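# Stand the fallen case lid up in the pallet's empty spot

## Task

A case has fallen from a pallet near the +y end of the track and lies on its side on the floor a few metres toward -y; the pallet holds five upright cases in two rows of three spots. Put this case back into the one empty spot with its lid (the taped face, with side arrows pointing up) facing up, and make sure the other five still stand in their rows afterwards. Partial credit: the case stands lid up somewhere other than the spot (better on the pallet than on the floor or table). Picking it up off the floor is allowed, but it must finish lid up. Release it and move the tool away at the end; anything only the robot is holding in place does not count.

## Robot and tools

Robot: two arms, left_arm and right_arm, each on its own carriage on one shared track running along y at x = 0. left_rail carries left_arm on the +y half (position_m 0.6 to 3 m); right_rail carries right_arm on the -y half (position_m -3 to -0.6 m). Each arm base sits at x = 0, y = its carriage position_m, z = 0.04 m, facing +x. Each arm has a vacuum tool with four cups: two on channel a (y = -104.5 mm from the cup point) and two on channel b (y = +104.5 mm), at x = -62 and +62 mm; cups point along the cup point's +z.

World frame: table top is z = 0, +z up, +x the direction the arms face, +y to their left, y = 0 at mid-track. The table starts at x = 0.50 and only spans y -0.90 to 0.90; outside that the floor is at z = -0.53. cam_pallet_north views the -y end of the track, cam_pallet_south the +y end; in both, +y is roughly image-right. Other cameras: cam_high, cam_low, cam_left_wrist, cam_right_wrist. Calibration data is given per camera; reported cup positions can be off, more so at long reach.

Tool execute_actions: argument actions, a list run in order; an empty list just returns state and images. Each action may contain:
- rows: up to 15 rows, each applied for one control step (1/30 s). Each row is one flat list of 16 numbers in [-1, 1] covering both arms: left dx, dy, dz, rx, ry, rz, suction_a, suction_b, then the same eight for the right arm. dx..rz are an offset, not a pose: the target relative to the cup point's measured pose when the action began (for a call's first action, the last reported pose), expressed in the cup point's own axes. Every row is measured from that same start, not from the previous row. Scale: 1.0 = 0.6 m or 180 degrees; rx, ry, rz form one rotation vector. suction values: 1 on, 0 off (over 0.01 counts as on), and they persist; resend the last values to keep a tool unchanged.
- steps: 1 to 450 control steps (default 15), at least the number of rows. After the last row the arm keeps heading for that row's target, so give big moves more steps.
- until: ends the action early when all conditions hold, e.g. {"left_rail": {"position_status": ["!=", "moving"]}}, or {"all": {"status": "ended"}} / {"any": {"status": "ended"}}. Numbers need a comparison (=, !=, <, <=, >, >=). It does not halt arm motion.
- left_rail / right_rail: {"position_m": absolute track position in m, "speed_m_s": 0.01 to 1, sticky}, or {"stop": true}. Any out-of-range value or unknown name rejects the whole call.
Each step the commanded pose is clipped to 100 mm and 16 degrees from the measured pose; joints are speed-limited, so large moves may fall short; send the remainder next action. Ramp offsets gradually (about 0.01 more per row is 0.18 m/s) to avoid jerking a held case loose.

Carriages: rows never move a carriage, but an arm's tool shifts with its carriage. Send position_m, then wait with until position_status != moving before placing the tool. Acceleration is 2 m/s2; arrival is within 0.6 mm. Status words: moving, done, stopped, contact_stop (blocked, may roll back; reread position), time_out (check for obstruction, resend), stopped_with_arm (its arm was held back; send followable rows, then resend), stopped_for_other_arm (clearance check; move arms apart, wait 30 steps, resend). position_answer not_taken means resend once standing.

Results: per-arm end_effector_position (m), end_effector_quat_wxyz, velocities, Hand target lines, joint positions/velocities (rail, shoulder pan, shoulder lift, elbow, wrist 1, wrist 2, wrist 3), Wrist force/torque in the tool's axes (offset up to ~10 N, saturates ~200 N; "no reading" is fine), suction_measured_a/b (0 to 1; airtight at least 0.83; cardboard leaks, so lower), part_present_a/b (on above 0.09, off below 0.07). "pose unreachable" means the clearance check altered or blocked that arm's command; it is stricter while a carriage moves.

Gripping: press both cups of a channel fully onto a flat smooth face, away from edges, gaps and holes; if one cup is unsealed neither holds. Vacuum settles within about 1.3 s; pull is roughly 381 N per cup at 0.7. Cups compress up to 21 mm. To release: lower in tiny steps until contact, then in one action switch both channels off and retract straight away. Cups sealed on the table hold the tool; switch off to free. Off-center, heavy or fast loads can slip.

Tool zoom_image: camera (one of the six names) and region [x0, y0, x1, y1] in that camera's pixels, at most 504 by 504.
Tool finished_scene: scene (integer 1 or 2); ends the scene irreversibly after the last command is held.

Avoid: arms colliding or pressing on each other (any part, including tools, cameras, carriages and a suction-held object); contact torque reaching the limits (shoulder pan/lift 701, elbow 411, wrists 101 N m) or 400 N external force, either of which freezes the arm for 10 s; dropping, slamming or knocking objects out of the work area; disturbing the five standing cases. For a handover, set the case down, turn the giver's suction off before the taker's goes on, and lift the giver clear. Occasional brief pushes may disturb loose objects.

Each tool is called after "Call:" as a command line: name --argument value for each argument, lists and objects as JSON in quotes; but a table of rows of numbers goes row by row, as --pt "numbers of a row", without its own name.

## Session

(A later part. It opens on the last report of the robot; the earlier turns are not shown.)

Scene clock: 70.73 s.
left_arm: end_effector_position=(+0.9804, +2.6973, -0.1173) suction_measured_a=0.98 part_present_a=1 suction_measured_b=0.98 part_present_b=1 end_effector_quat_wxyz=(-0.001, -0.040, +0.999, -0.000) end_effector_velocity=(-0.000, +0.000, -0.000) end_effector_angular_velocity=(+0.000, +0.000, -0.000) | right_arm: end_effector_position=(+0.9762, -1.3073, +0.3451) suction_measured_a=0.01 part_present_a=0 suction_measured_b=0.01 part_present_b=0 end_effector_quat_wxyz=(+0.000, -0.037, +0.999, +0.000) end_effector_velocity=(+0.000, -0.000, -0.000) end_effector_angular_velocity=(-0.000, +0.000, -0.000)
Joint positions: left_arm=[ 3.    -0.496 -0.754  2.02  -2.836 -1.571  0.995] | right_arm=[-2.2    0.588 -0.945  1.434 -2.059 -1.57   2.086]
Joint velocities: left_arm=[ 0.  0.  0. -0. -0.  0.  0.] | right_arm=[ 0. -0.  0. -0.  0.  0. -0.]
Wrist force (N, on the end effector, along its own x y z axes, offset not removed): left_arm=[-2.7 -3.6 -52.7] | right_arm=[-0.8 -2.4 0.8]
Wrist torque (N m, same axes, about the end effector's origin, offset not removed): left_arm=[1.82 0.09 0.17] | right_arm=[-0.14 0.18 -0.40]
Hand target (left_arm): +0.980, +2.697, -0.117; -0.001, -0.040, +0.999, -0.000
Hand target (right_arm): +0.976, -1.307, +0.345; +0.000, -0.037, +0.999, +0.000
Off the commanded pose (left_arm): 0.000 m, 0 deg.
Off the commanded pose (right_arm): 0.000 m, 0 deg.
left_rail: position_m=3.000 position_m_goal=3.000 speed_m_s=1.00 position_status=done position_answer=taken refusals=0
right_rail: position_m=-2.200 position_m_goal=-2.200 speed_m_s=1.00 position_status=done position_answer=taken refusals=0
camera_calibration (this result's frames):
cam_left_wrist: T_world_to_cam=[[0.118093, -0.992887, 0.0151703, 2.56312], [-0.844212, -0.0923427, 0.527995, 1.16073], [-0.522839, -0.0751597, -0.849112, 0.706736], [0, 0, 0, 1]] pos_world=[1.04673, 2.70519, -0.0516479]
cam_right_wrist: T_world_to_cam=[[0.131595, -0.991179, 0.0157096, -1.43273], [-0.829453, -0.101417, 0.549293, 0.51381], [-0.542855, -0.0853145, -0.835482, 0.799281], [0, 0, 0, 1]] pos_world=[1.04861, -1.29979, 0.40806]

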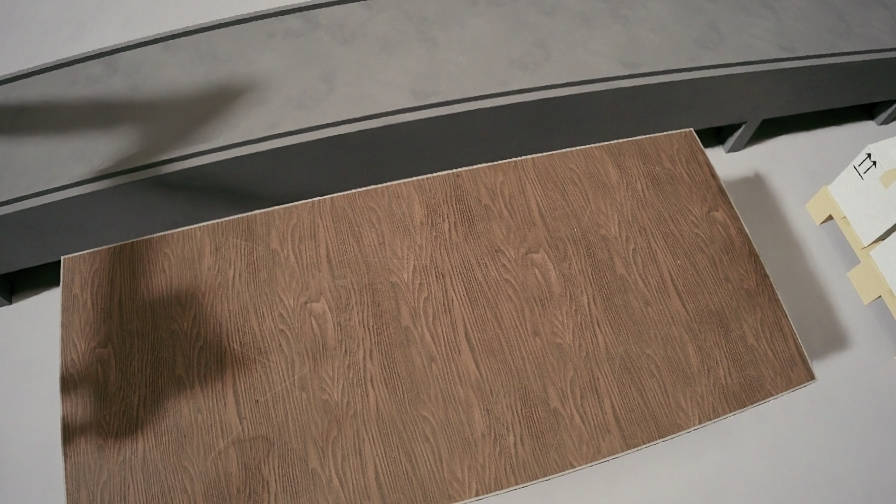

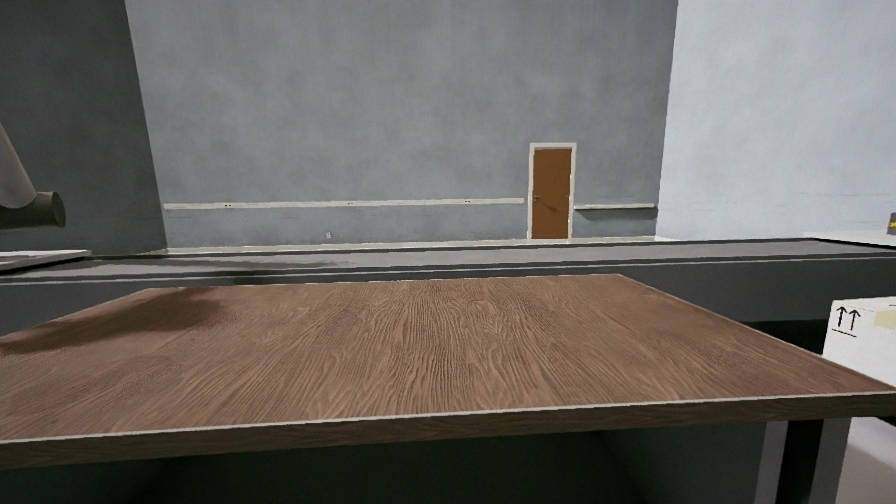

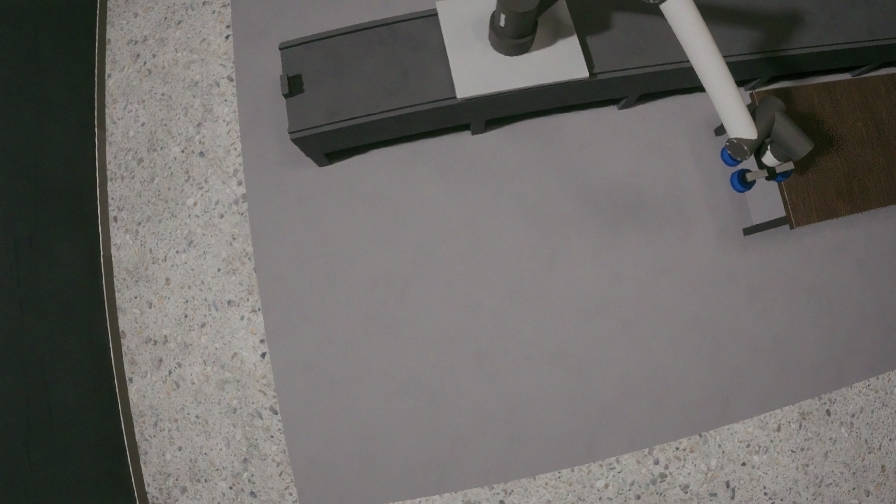

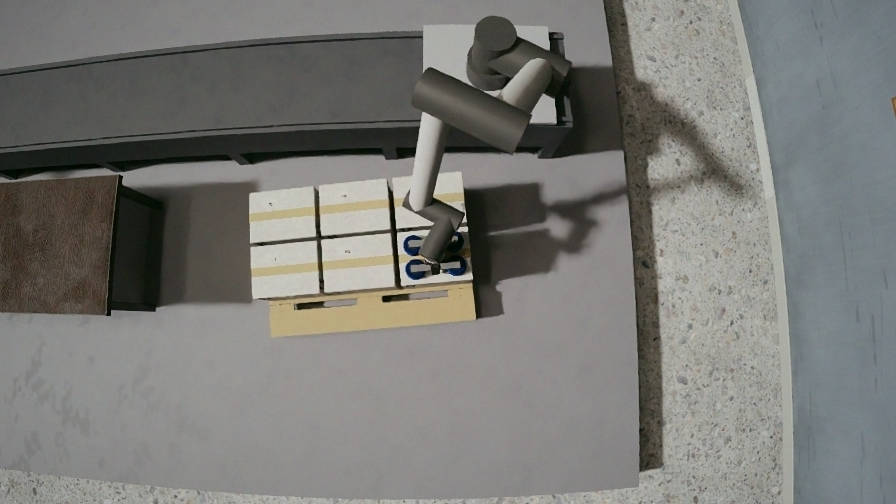

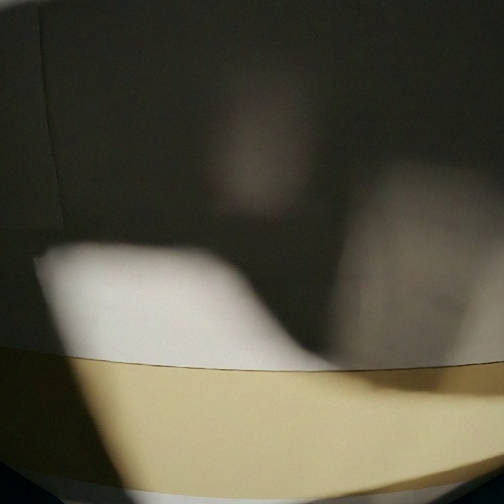

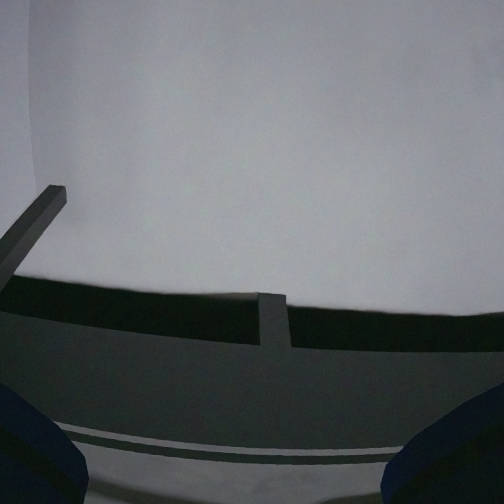

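Call:
execute_actions --actions '[{"rows": [[0,0,0.0025,0,0,0,1,1,0,0,0,0,0,0,0,0]], "steps": 1}]'

Call:
zoom_image --camera "cam_pallet_south" --region '[240, 160, 500, 340]'

Scene clock: 70.93 s.
left_arm: end_effector_position=(+0.9804, +2.6973, -0.1174) suction_measured_a=0.98 part_present_a=1 suction_measured_b=0.98 part_present_b=1 end_effector_quat_wxyz=(-0.001, -0.040, +0.999, -0.000) end_effector_velocity=(+0.000, -0.000, -0.003) end_effector_angular_velocity=(-0.000, -0.000, -0.000) | right_arm: end_effector_position=(+0.9762, -1.3073, +0.3451) suction_measured_a=0.01 part_present_a=0 suction_measured_b=0.01 part_present_b=0 end_effector_quat_wxyz=(+0.000, -0.037, +0.999, +0.000) end_effector_velocity=(-0.000, -0.000, +0.000) end_effector_angular_velocity=(+0.000, -0.000, -0.000)
Joint positions: left_arm=[ 3.    -0.496 -0.754  2.02  -2.836 -1.571  0.995] | right_arm=[-2.2    0.588 -0.945  1.434 -2.059 -1.57   2.086]
Joint velocities: left_arm=[ 0.     0.     0.003 -0.001 -0.003 -0.     0.   ] | right_arm=[ 0. -0. -0.  0. -0.  0.  0.]
Wrist force (N, on the end effector, along its own x y z axes, offset not removed): left_arm=[3.5 -0.6 -51.5] | right_arm=[-1.8 -4.9 0.2]
Wrist torque (N m, same axes, about the end effector's origin, offset not removed): left_arm=[2.26 -0.68 0.11] | right_arm=[-0.44 0.26 -0.41]
Hand target (left_arm): +0.980, +2.697, -0.119; -0.001, -0.040, +0.999, -0.000
Hand target (right_arm): +0.976, -1.307, +0.345; +0.000, -0.037, +0.999, +0.000
Off the commanded pose (left_arm): 0.001 m, 0 deg.
Off the commanded pose (right_arm): 0.000 m, 0 deg.
left_rail: position_m=3.000 position_m_goal=3.000 speed_m_s=1.00 position_status=done position_answer=taken refusals=0
right_rail: position_m=-2.200 position_m_goal=-2.200 speed_m_s=1.00 position_status=done position_answer=taken refusals=0
camera_calibration (this result's frames):
cam_left_wrist: T_world_to_cam=[[0.118093, -0.992887, 0.01517, 2.56312], [-0.844212, -0.0923429, 0.527996, 1.16075], [-0.522839, -0.0751595, -0.849111, 0.706714], [0, 0, 0, 1]] pos_world=[1.04673, 2.70519, -0.0516738]
cam_right_wrist: T_world_to_cam=[[0.131595, -0.991179, 0.0157095, -1.43273], [-0.829453, -0.101417, 0.549293, 0.51381], [-0.542854, -0.0853145, -0.835482, 0.799281], [0, 0, 0, 1]] pos_world=[1.04861, -1.29979, 0.408061]

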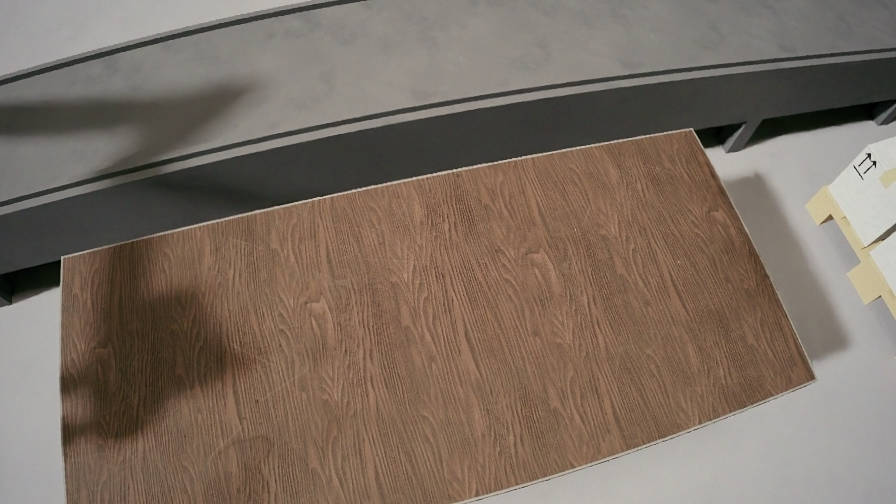

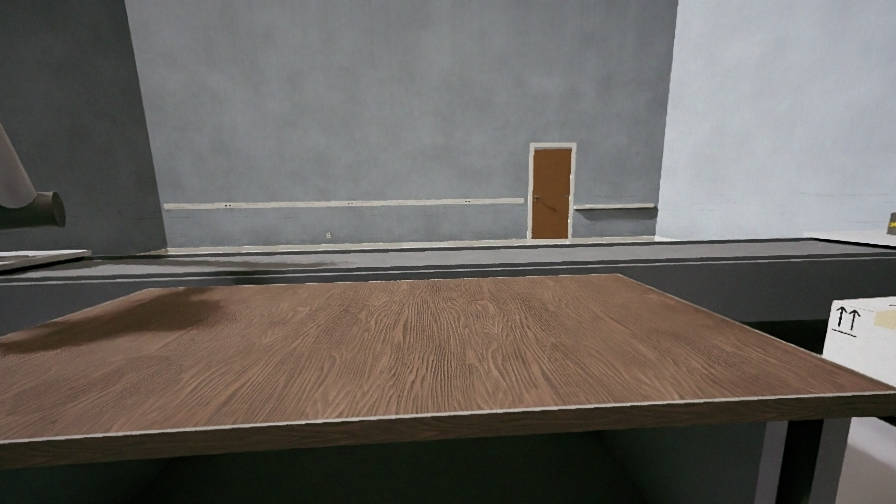

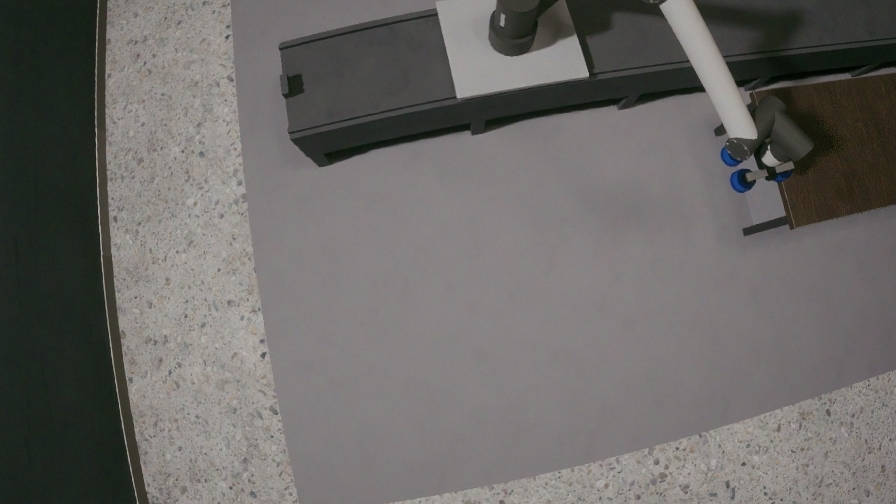

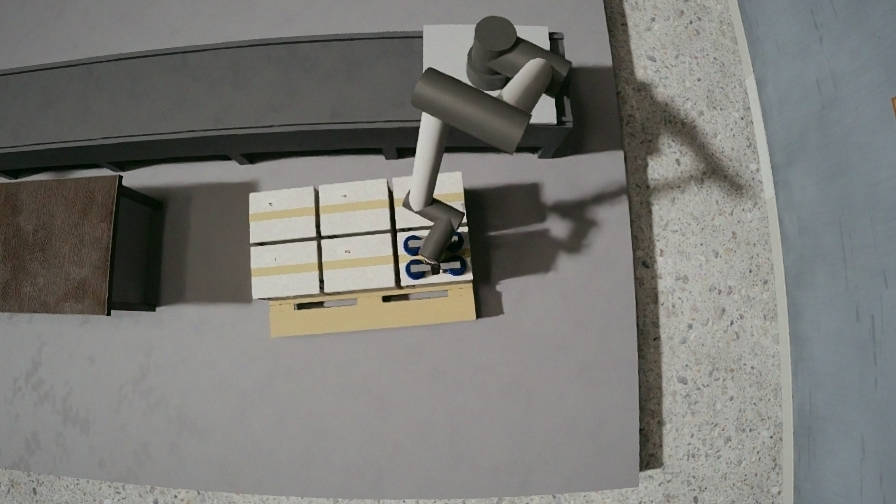

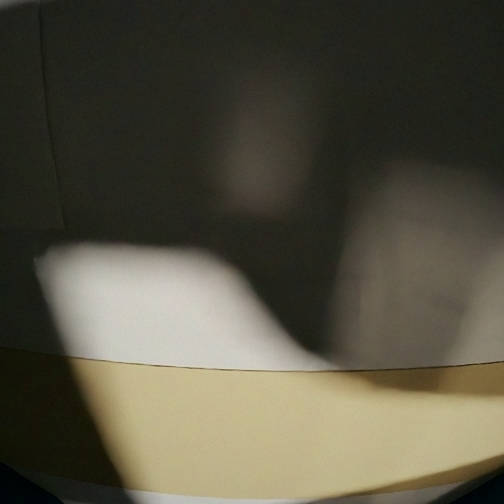

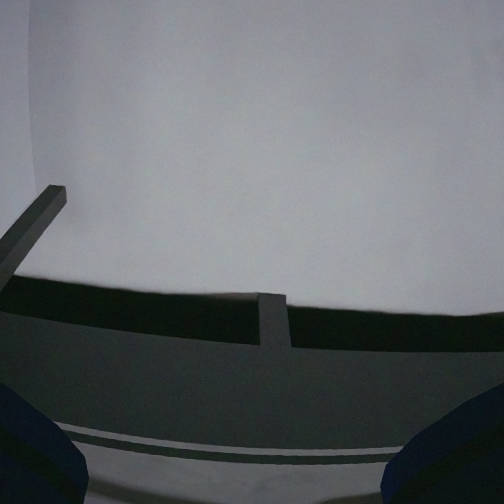

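Region (240, 160, 500, 340) of cam_pallet_south's 896x504 image, scaled by 1.938, with more detail than that image has; it fills the top 349 rows of this view, and the rest is white.

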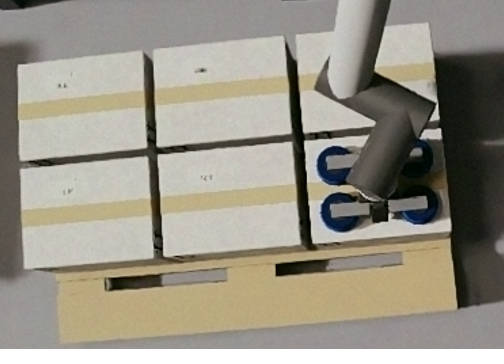

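Call:
execute_actions --actions '[]'

Scene clock: 71.17 s.
left_arm: end_effector_position=(+0.9804, +2.6973, -0.1186) suction_measured_a=0.98 part_present_a=1 suction_measured_b=0.98 part_present_b=1 end_effector_quat_wxyz=(-0.001, -0.040, +0.999, -0.000) end_effector_velocity=(+0.000, -0.000, -0.002) end_effector_angular_velocity=(-0.000, -0.000, +0.000) | right_arm: end_effector_position=(+0.9762, -1.3073, +0.3451) suction_measured_a=0.01 part_present_a=0 suction_measured_b=0.01 part_present_b=0 end_effector_quat_wxyz=(+0.000, -0.037, +0.999, +0.000) end_effector_velocity=(+0.000, +0.000, -0.000) end_effector_angular_velocity=(-0.000, +0.000, +0.000)
Joint positions: left_arm=[ 3.    -0.496 -0.752  2.019 -2.837 -1.571  0.995] | right_arm=[-2.2    0.588 -0.945  1.434 -2.059 -1.57   2.086]
Joint velocities: left_arm=[ 0.    -0.     0.003 -0.    -0.002  0.    -0.   ] | right_arm=[ 0. -0.  0. -0.  0. -0. -0.]
Wrist force (N, on the end effector, along its own x y z axes, offset not removed): left_arm=[-2.0 -4.7 -58.7] | right_arm=[-1.9 -4.2 1.5]
Wrist torque (N m, same axes, about the end effector's origin, offset not removed): left_arm=[1.57 0.37 -0.03] | right_arm=[-0.31 0.30 -0.40]
Hand target (left_arm): +0.980, +2.697, -0.119; -0.001, -0.040, +0.999, -0.000
Hand target (right_arm): +0.976, -1.307, +0.345; +0.000, -0.037, +0.999, +0.000
Off the commanded pose (left_arm): 0.000 m, 0 deg.
Off the commanded pose (right_arm): 0.000 m, 0 deg.
left_rail: position_m=3.000 position_m_goal=3.000 speed_m_s=1.00 position_status=done position_answer=taken refusals=0
right_rail: position_m=-2.200 position_m_goal=-2.200 speed_m_s=1.00 position_status=done position_answer=taken refusals=0
camera_calibration (this result's frames):
cam_left_wrist: T_world_to_cam=[[0.118093, -0.992887, 0.0151625, 2.56314], [-0.844206, -0.0923461, 0.528005, 1.16139], [-0.522849, -0.0751542, -0.849106, 0.705675], [0, 0, 0, 1]] pos_world=[1.04672, 2.70519, -0.0528905]
cam_right_wrist: T_world_to_cam=[[0.131595, -0.991179, 0.0157093, -1.43273], [-0.829453, -0.101417, 0.549293, 0.513809], [-0.542855, -0.0853143, -0.835482, 0.799282], [0, 0, 0, 1]] pos_world=[1.04861, -1.29979, 0.408061]

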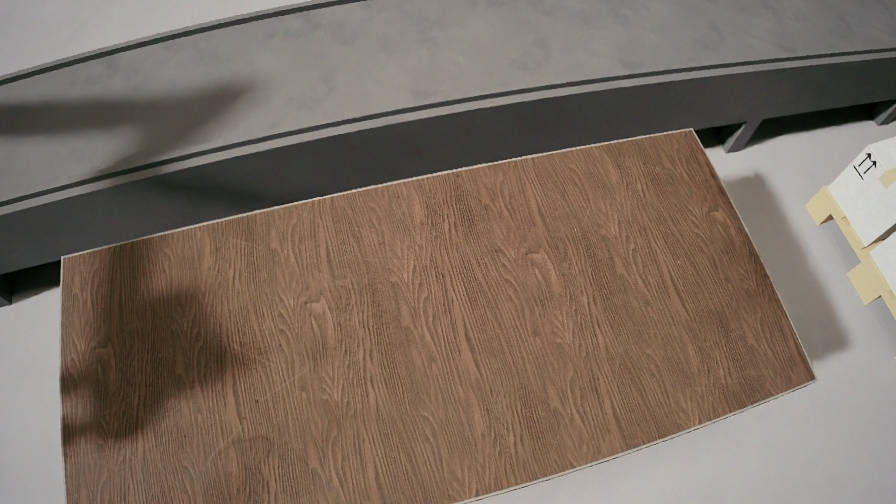

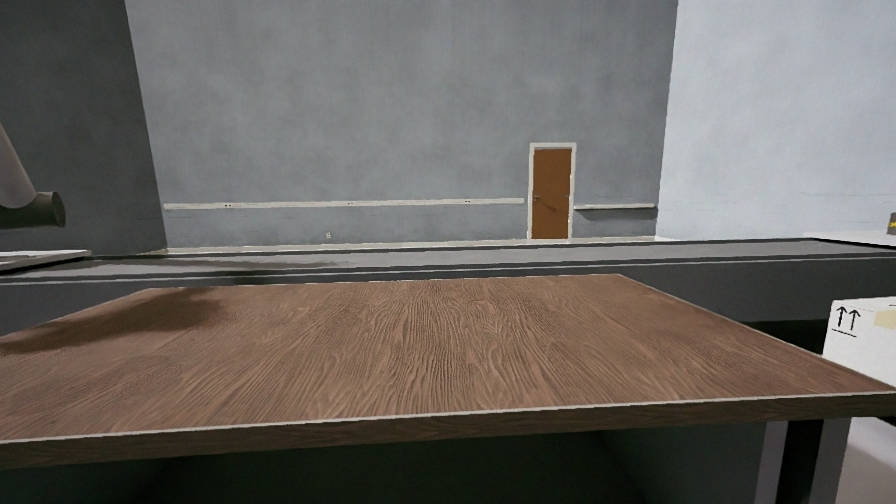

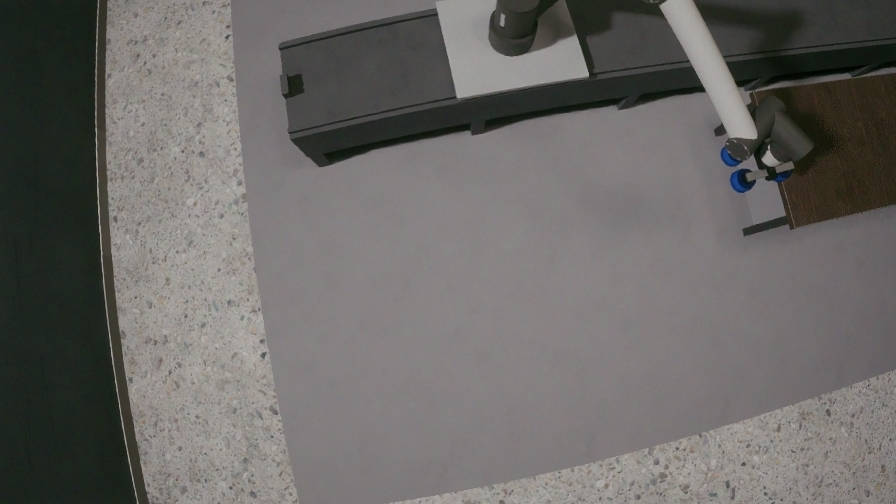

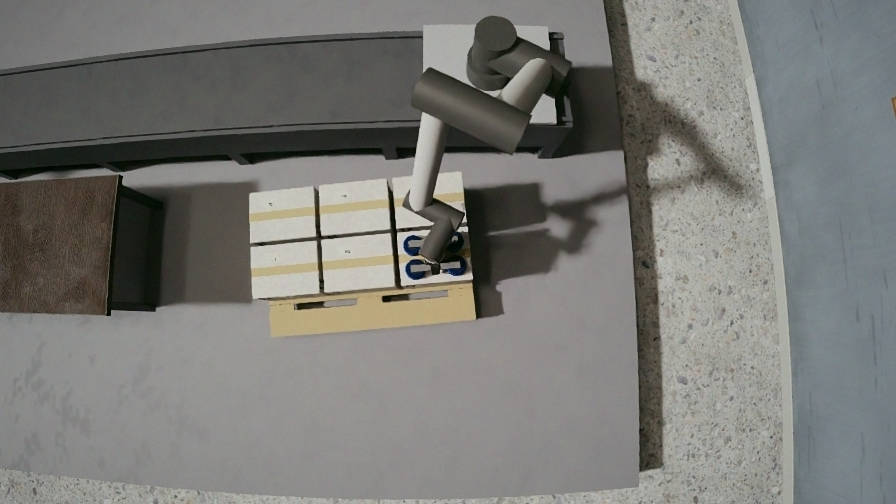

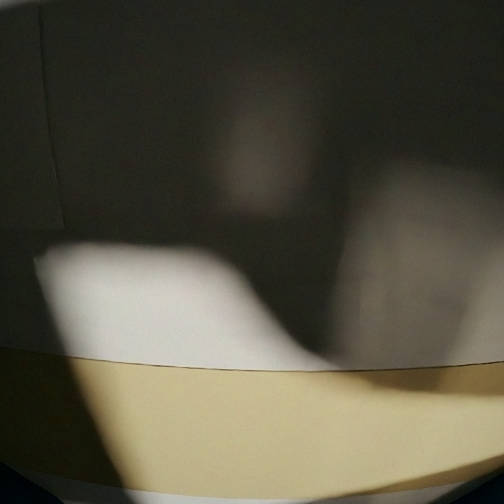

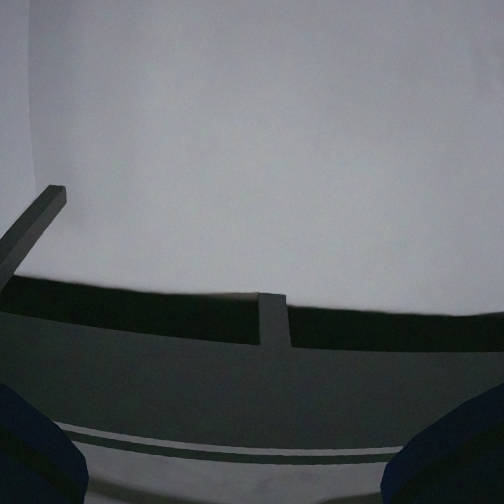

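Call:
execute_actions --actions '[{"rows": [[0,0,0.0028,0,0,0,1,1,0,0,0,0,0,0,0,0]], "steps": 1}]'

Scene clock: 71.37 s.
left_arm: end_effector_position=(+0.9804, +2.6973, -0.1188) suction_measured_a=0.98 part_present_a=1 suction_measured_b=0.98 part_present_b=1 end_effector_quat_wxyz=(-0.001, -0.040, +0.999, -0.000) end_effector_velocity=(+0.000, -0.000, -0.003) end_effector_angular_velocity=(-0.000, -0.000, +0.000) | right_arm: end_effector_position=(+0.9762, -1.3073, +0.3451) suction_measured_a=0.01 part_present_a=0 suction_measured_b=0.01 part_present_b=0 end_effector_quat_wxyz=(+0.000, -0.037, +0.999, +0.000) end_effector_velocity=(-0.000, +0.000, +0.000) end_effector_angular_velocity=(+0.000, -0.000, +0.000)
Joint positions: left_arm=[ 3.    -0.496 -0.752  2.019 -2.837 -1.571  0.995] | right_arm=[-2.2    0.588 -0.945  1.434 -2.059 -1.57   2.086]
Joint velocities: left_arm=[ 0.    -0.     0.004 -0.001 -0.003  0.    -0.   ] | right_arm=[ 0.  0. -0.  0. -0. -0. -0.]
Wrist force (N, on the end effector, along its own x y z axes, offset not removed): left_arm=[1.6 4.9 -64.0] | right_arm=[-1.7 -3.4 1.7]
Wrist torque (N m, same axes, about the end effector's origin, offset not removed): left_arm=[2.83 -0.63 -0.20] | right_arm=[-0.20 0.28 -0.37]
Hand target (left_arm): +0.980, +2.697, -0.120; -0.001, -0.040, +0.999, -0.000
Hand target (right_arm): +0.976, -1.307, +0.345; +0.000, -0.037, +0.999, +0.000
Off the commanded pose (left_arm): 0.001 m, 0 deg.
Off the commanded pose (right_arm): 0.000 m, 0 deg.
left_rail: position_m=3.000 position_m_goal=3.000 speed_m_s=1.00 position_status=done position_answer=taken refusals=0
right_rail: position_m=-2.200 position_m_goal=-2.200 speed_m_s=1.00 position_status=done position_answer=taken refusals=0
camera_calibration (this result's frames):
cam_left_wrist: T_world_to_cam=[[0.118094, -0.992887, 0.0151664, 2.56314], [-0.844209, -0.0923446, 0.528, 1.16151], [-0.522844, -0.0751571, -0.849109, 0.705486], [0, 0, 0, 1]] pos_world=[1.04672, 2.70519, -0.0531172]
cam_right_wrist: T_world_to_cam=[[0.131595, -0.991179, 0.0157094, -1.43273], [-0.829453, -0.101417, 0.549293, 0.51381], [-0.542855, -0.0853143, -0.835482, 0.799281], [0, 0, 0, 1]] pos_world=[1.04861, -1.29979, 0.408061]

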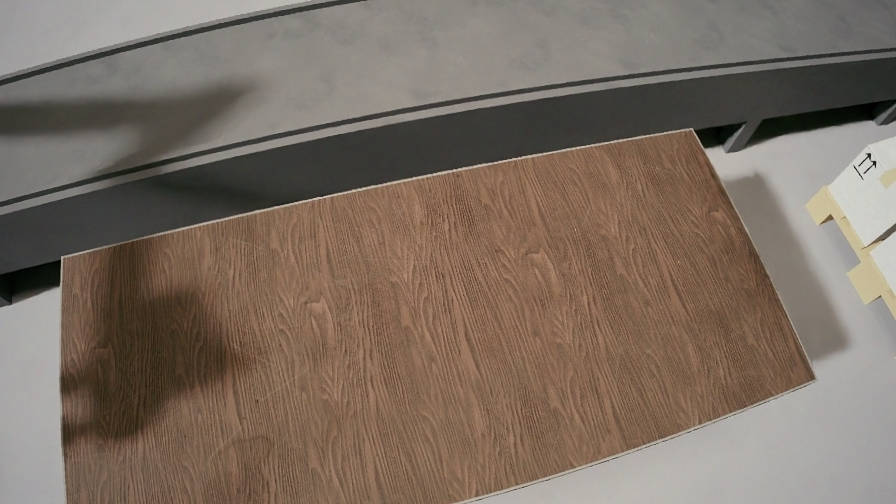

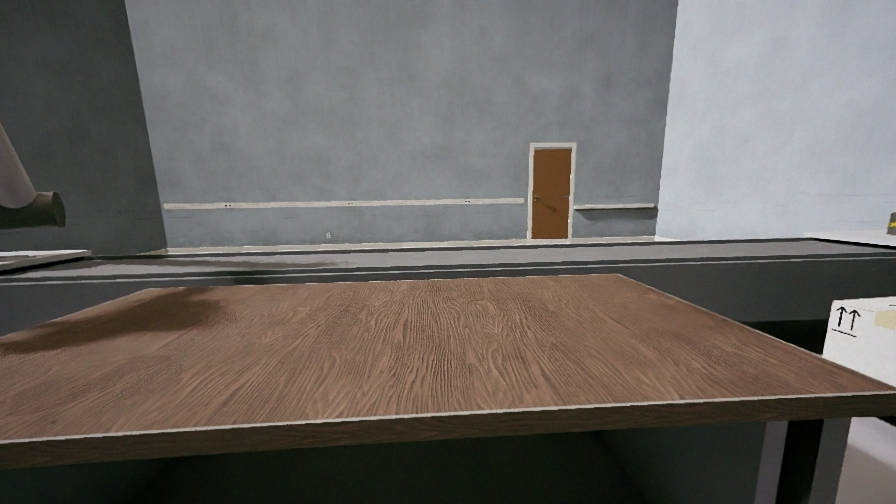

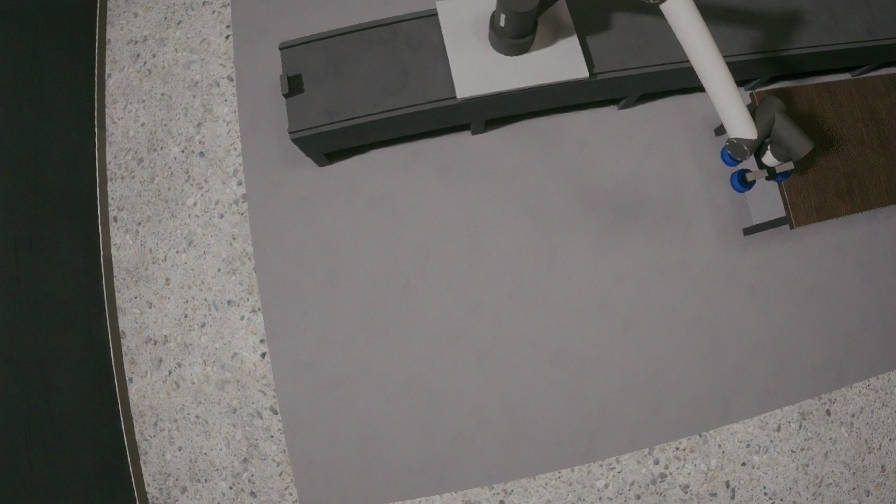

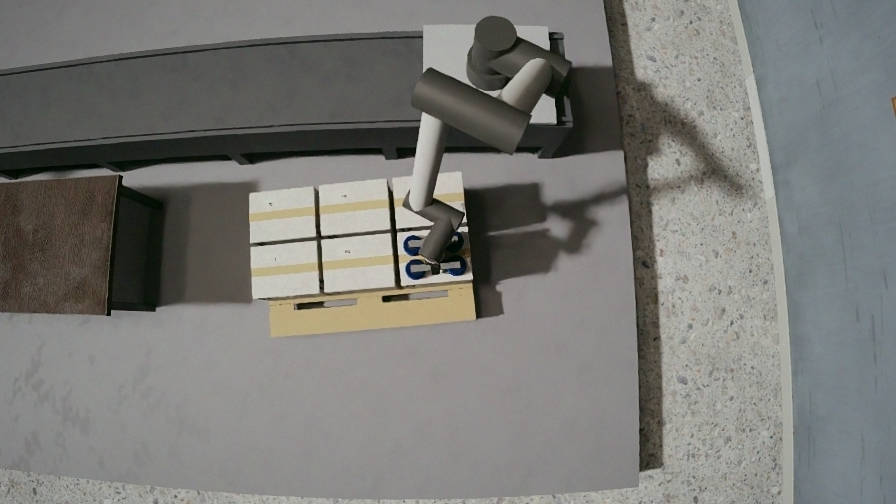

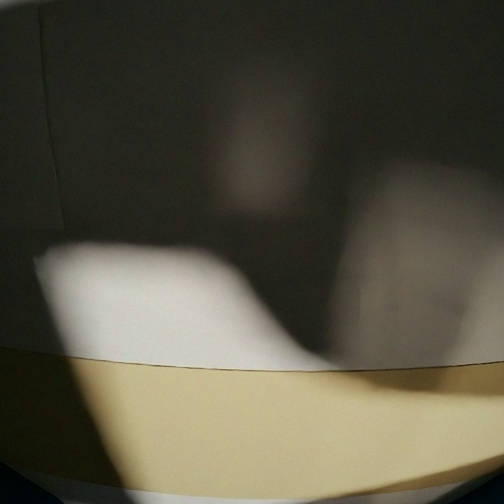

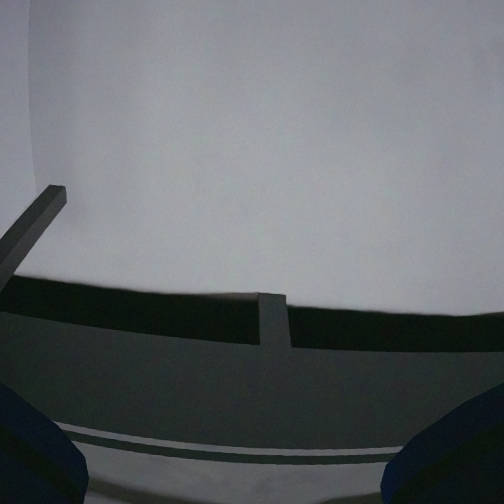

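Call:
execute_actions --actions '[]'

Scene clock: 71.53 s.
left_arm: end_effector_position=(+0.9804, +2.6973, -0.1198) suction_measured_a=0.98 part_present_a=1 suction_measured_b=0.98 part_present_b=1 end_effector_quat_wxyz=(-0.001, -0.040, +0.999, -0.000) end_effector_velocity=(-0.000, +0.000, -0.004) end_effector_angular_velocity=(+0.000, +0.000, -0.000) | right_arm: end_effector_position=(+0.9762, -1.3073, +0.3451) suction_measured_a=0.01 part_present_a=0 suction_measured_b=0.01 part_present_b=0 end_effector_quat_wxyz=(+0.000, -0.037, +0.999, +0.000) end_effector_velocity=(-0.000, -0.000, +0.000) end_effector_angular_velocity=(+0.000, -0.000, -0.000)
Joint positions: left_arm=[ 3.    -0.496 -0.751  2.019 -2.838 -1.571  0.995] | right_arm=[-2.2    0.588 -0.945  1.434 -2.059 -1.57   2.086]
Joint velocities: left_arm=[ 0.    -0.     0.004 -0.001 -0.004 -0.     0.   ] | right_arm=[ 0. -0. -0.  0. -0.  0.  0.]
Wrist force (N, on the end effector, along its own x y z axes, offset not removed): left_arm=[0.7 -8.7 -62.1] | right_arm=[0.3 -4.1 1.2]
Wrist torque (N m, same axes, about the end effector's origin, offset not removed): left_arm=[0.91 -0.10 -0.02] | right_arm=[-0.28 0.05 -0.35]
Hand target (left_arm): +0.980, +2.697, -0.120; -0.001, -0.040, +0.999, -0.000
Hand target (right_arm): +0.976, -1.307, +0.345; +0.000, -0.037, +0.999, +0.000
Off the commanded pose (left_arm): 0.000 m, 0 deg.
Off the commanded pose (right_arm): 0.000 m, 0 deg.
left_rail: position_m=3.000 position_m_goal=3.000 speed_m_s=1.00 position_status=done position_answer=taken refusals=0
right_rail: position_m=-2.200 position_m_goal=-2.200 speed_m_s=1.00 position_status=done position_answer=taken refusals=0
camera_calibration (this result's frames):
cam_left_wrist: T_world_to_cam=[[0.118094, -0.992887, 0.0151552, 2.56316], [-0.8442, -0.0923492, 0.528014, 1.16204], [-0.522858, -0.075149, -0.8491, 0.704615], [0, 0, 0, 1]] pos_world=[1.04672, 2.7052, -0.0541324]
cam_right_wrist: T_world_to_cam=[[0.131595, -0.991179, 0.0157095, -1.43273], [-0.829453, -0.101417, 0.549293, 0.513809], [-0.542855, -0.0853146, -0.835482, 0.799281], [0, 0, 0, 1]] pos_world=[1.04861, -1.29979, 0.40806]

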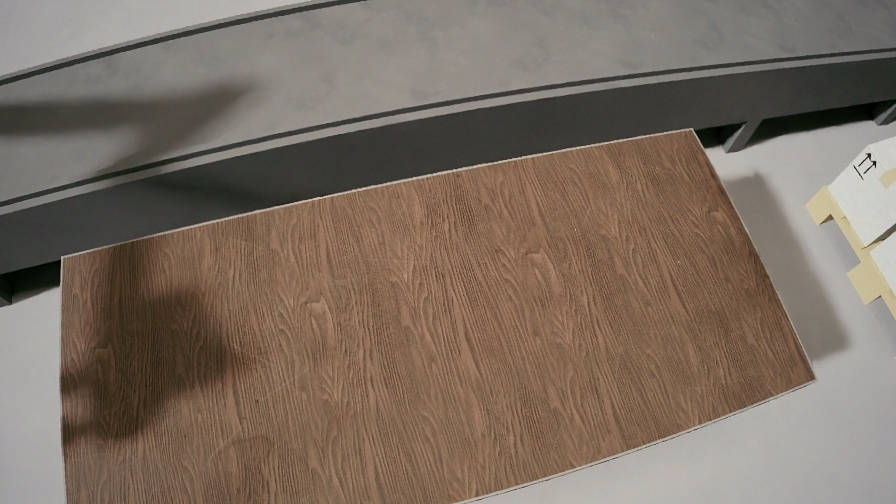

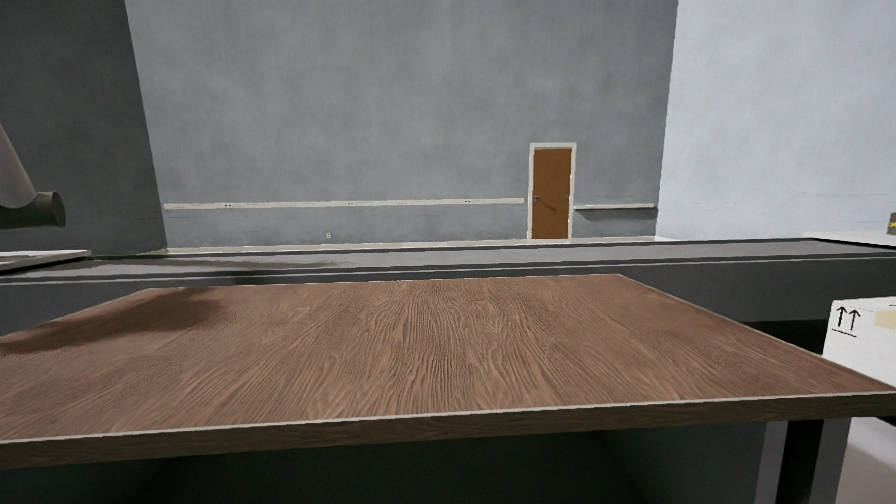

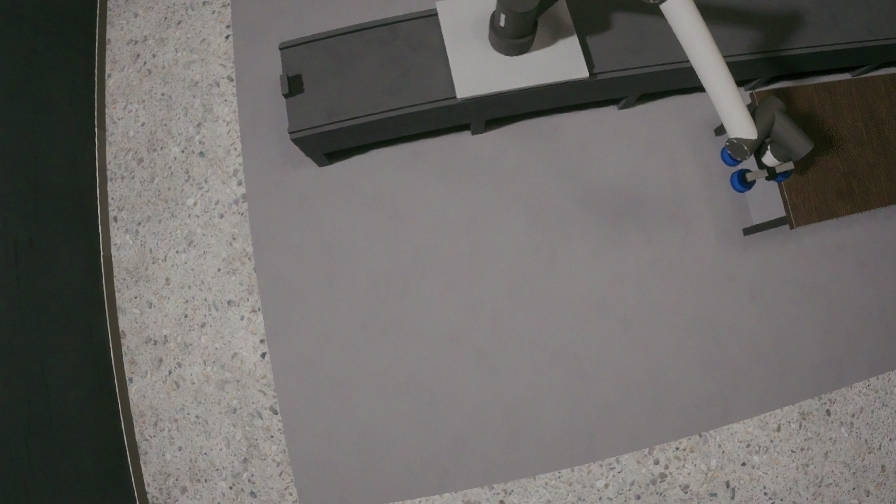

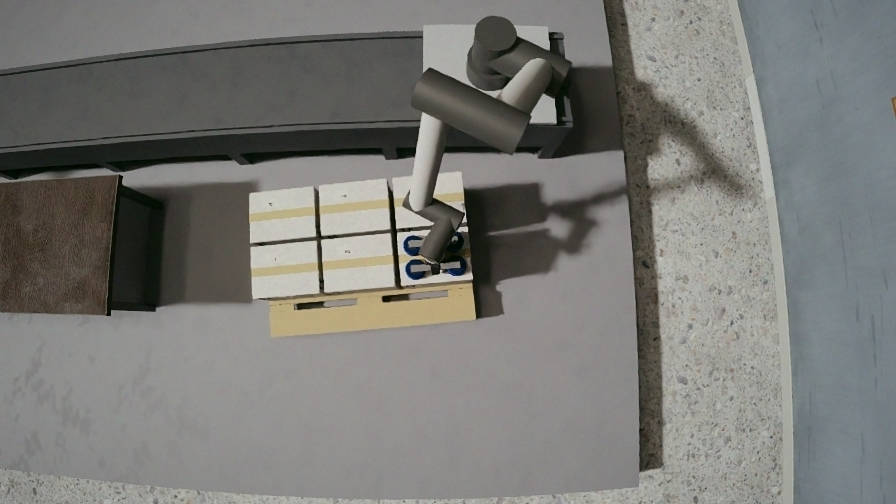

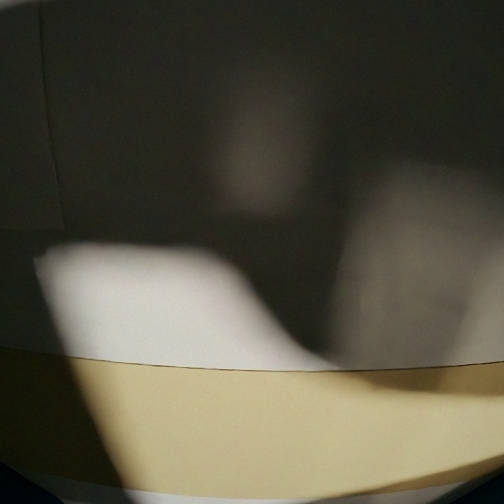

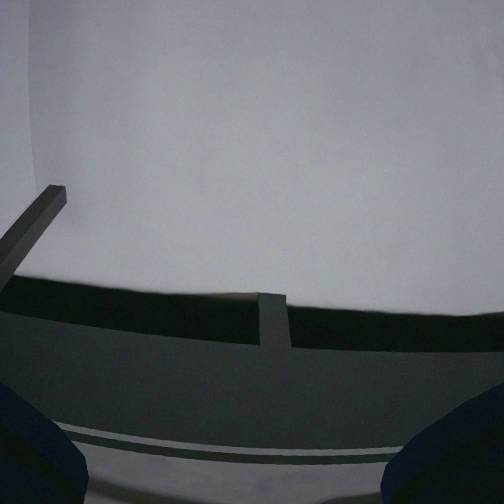

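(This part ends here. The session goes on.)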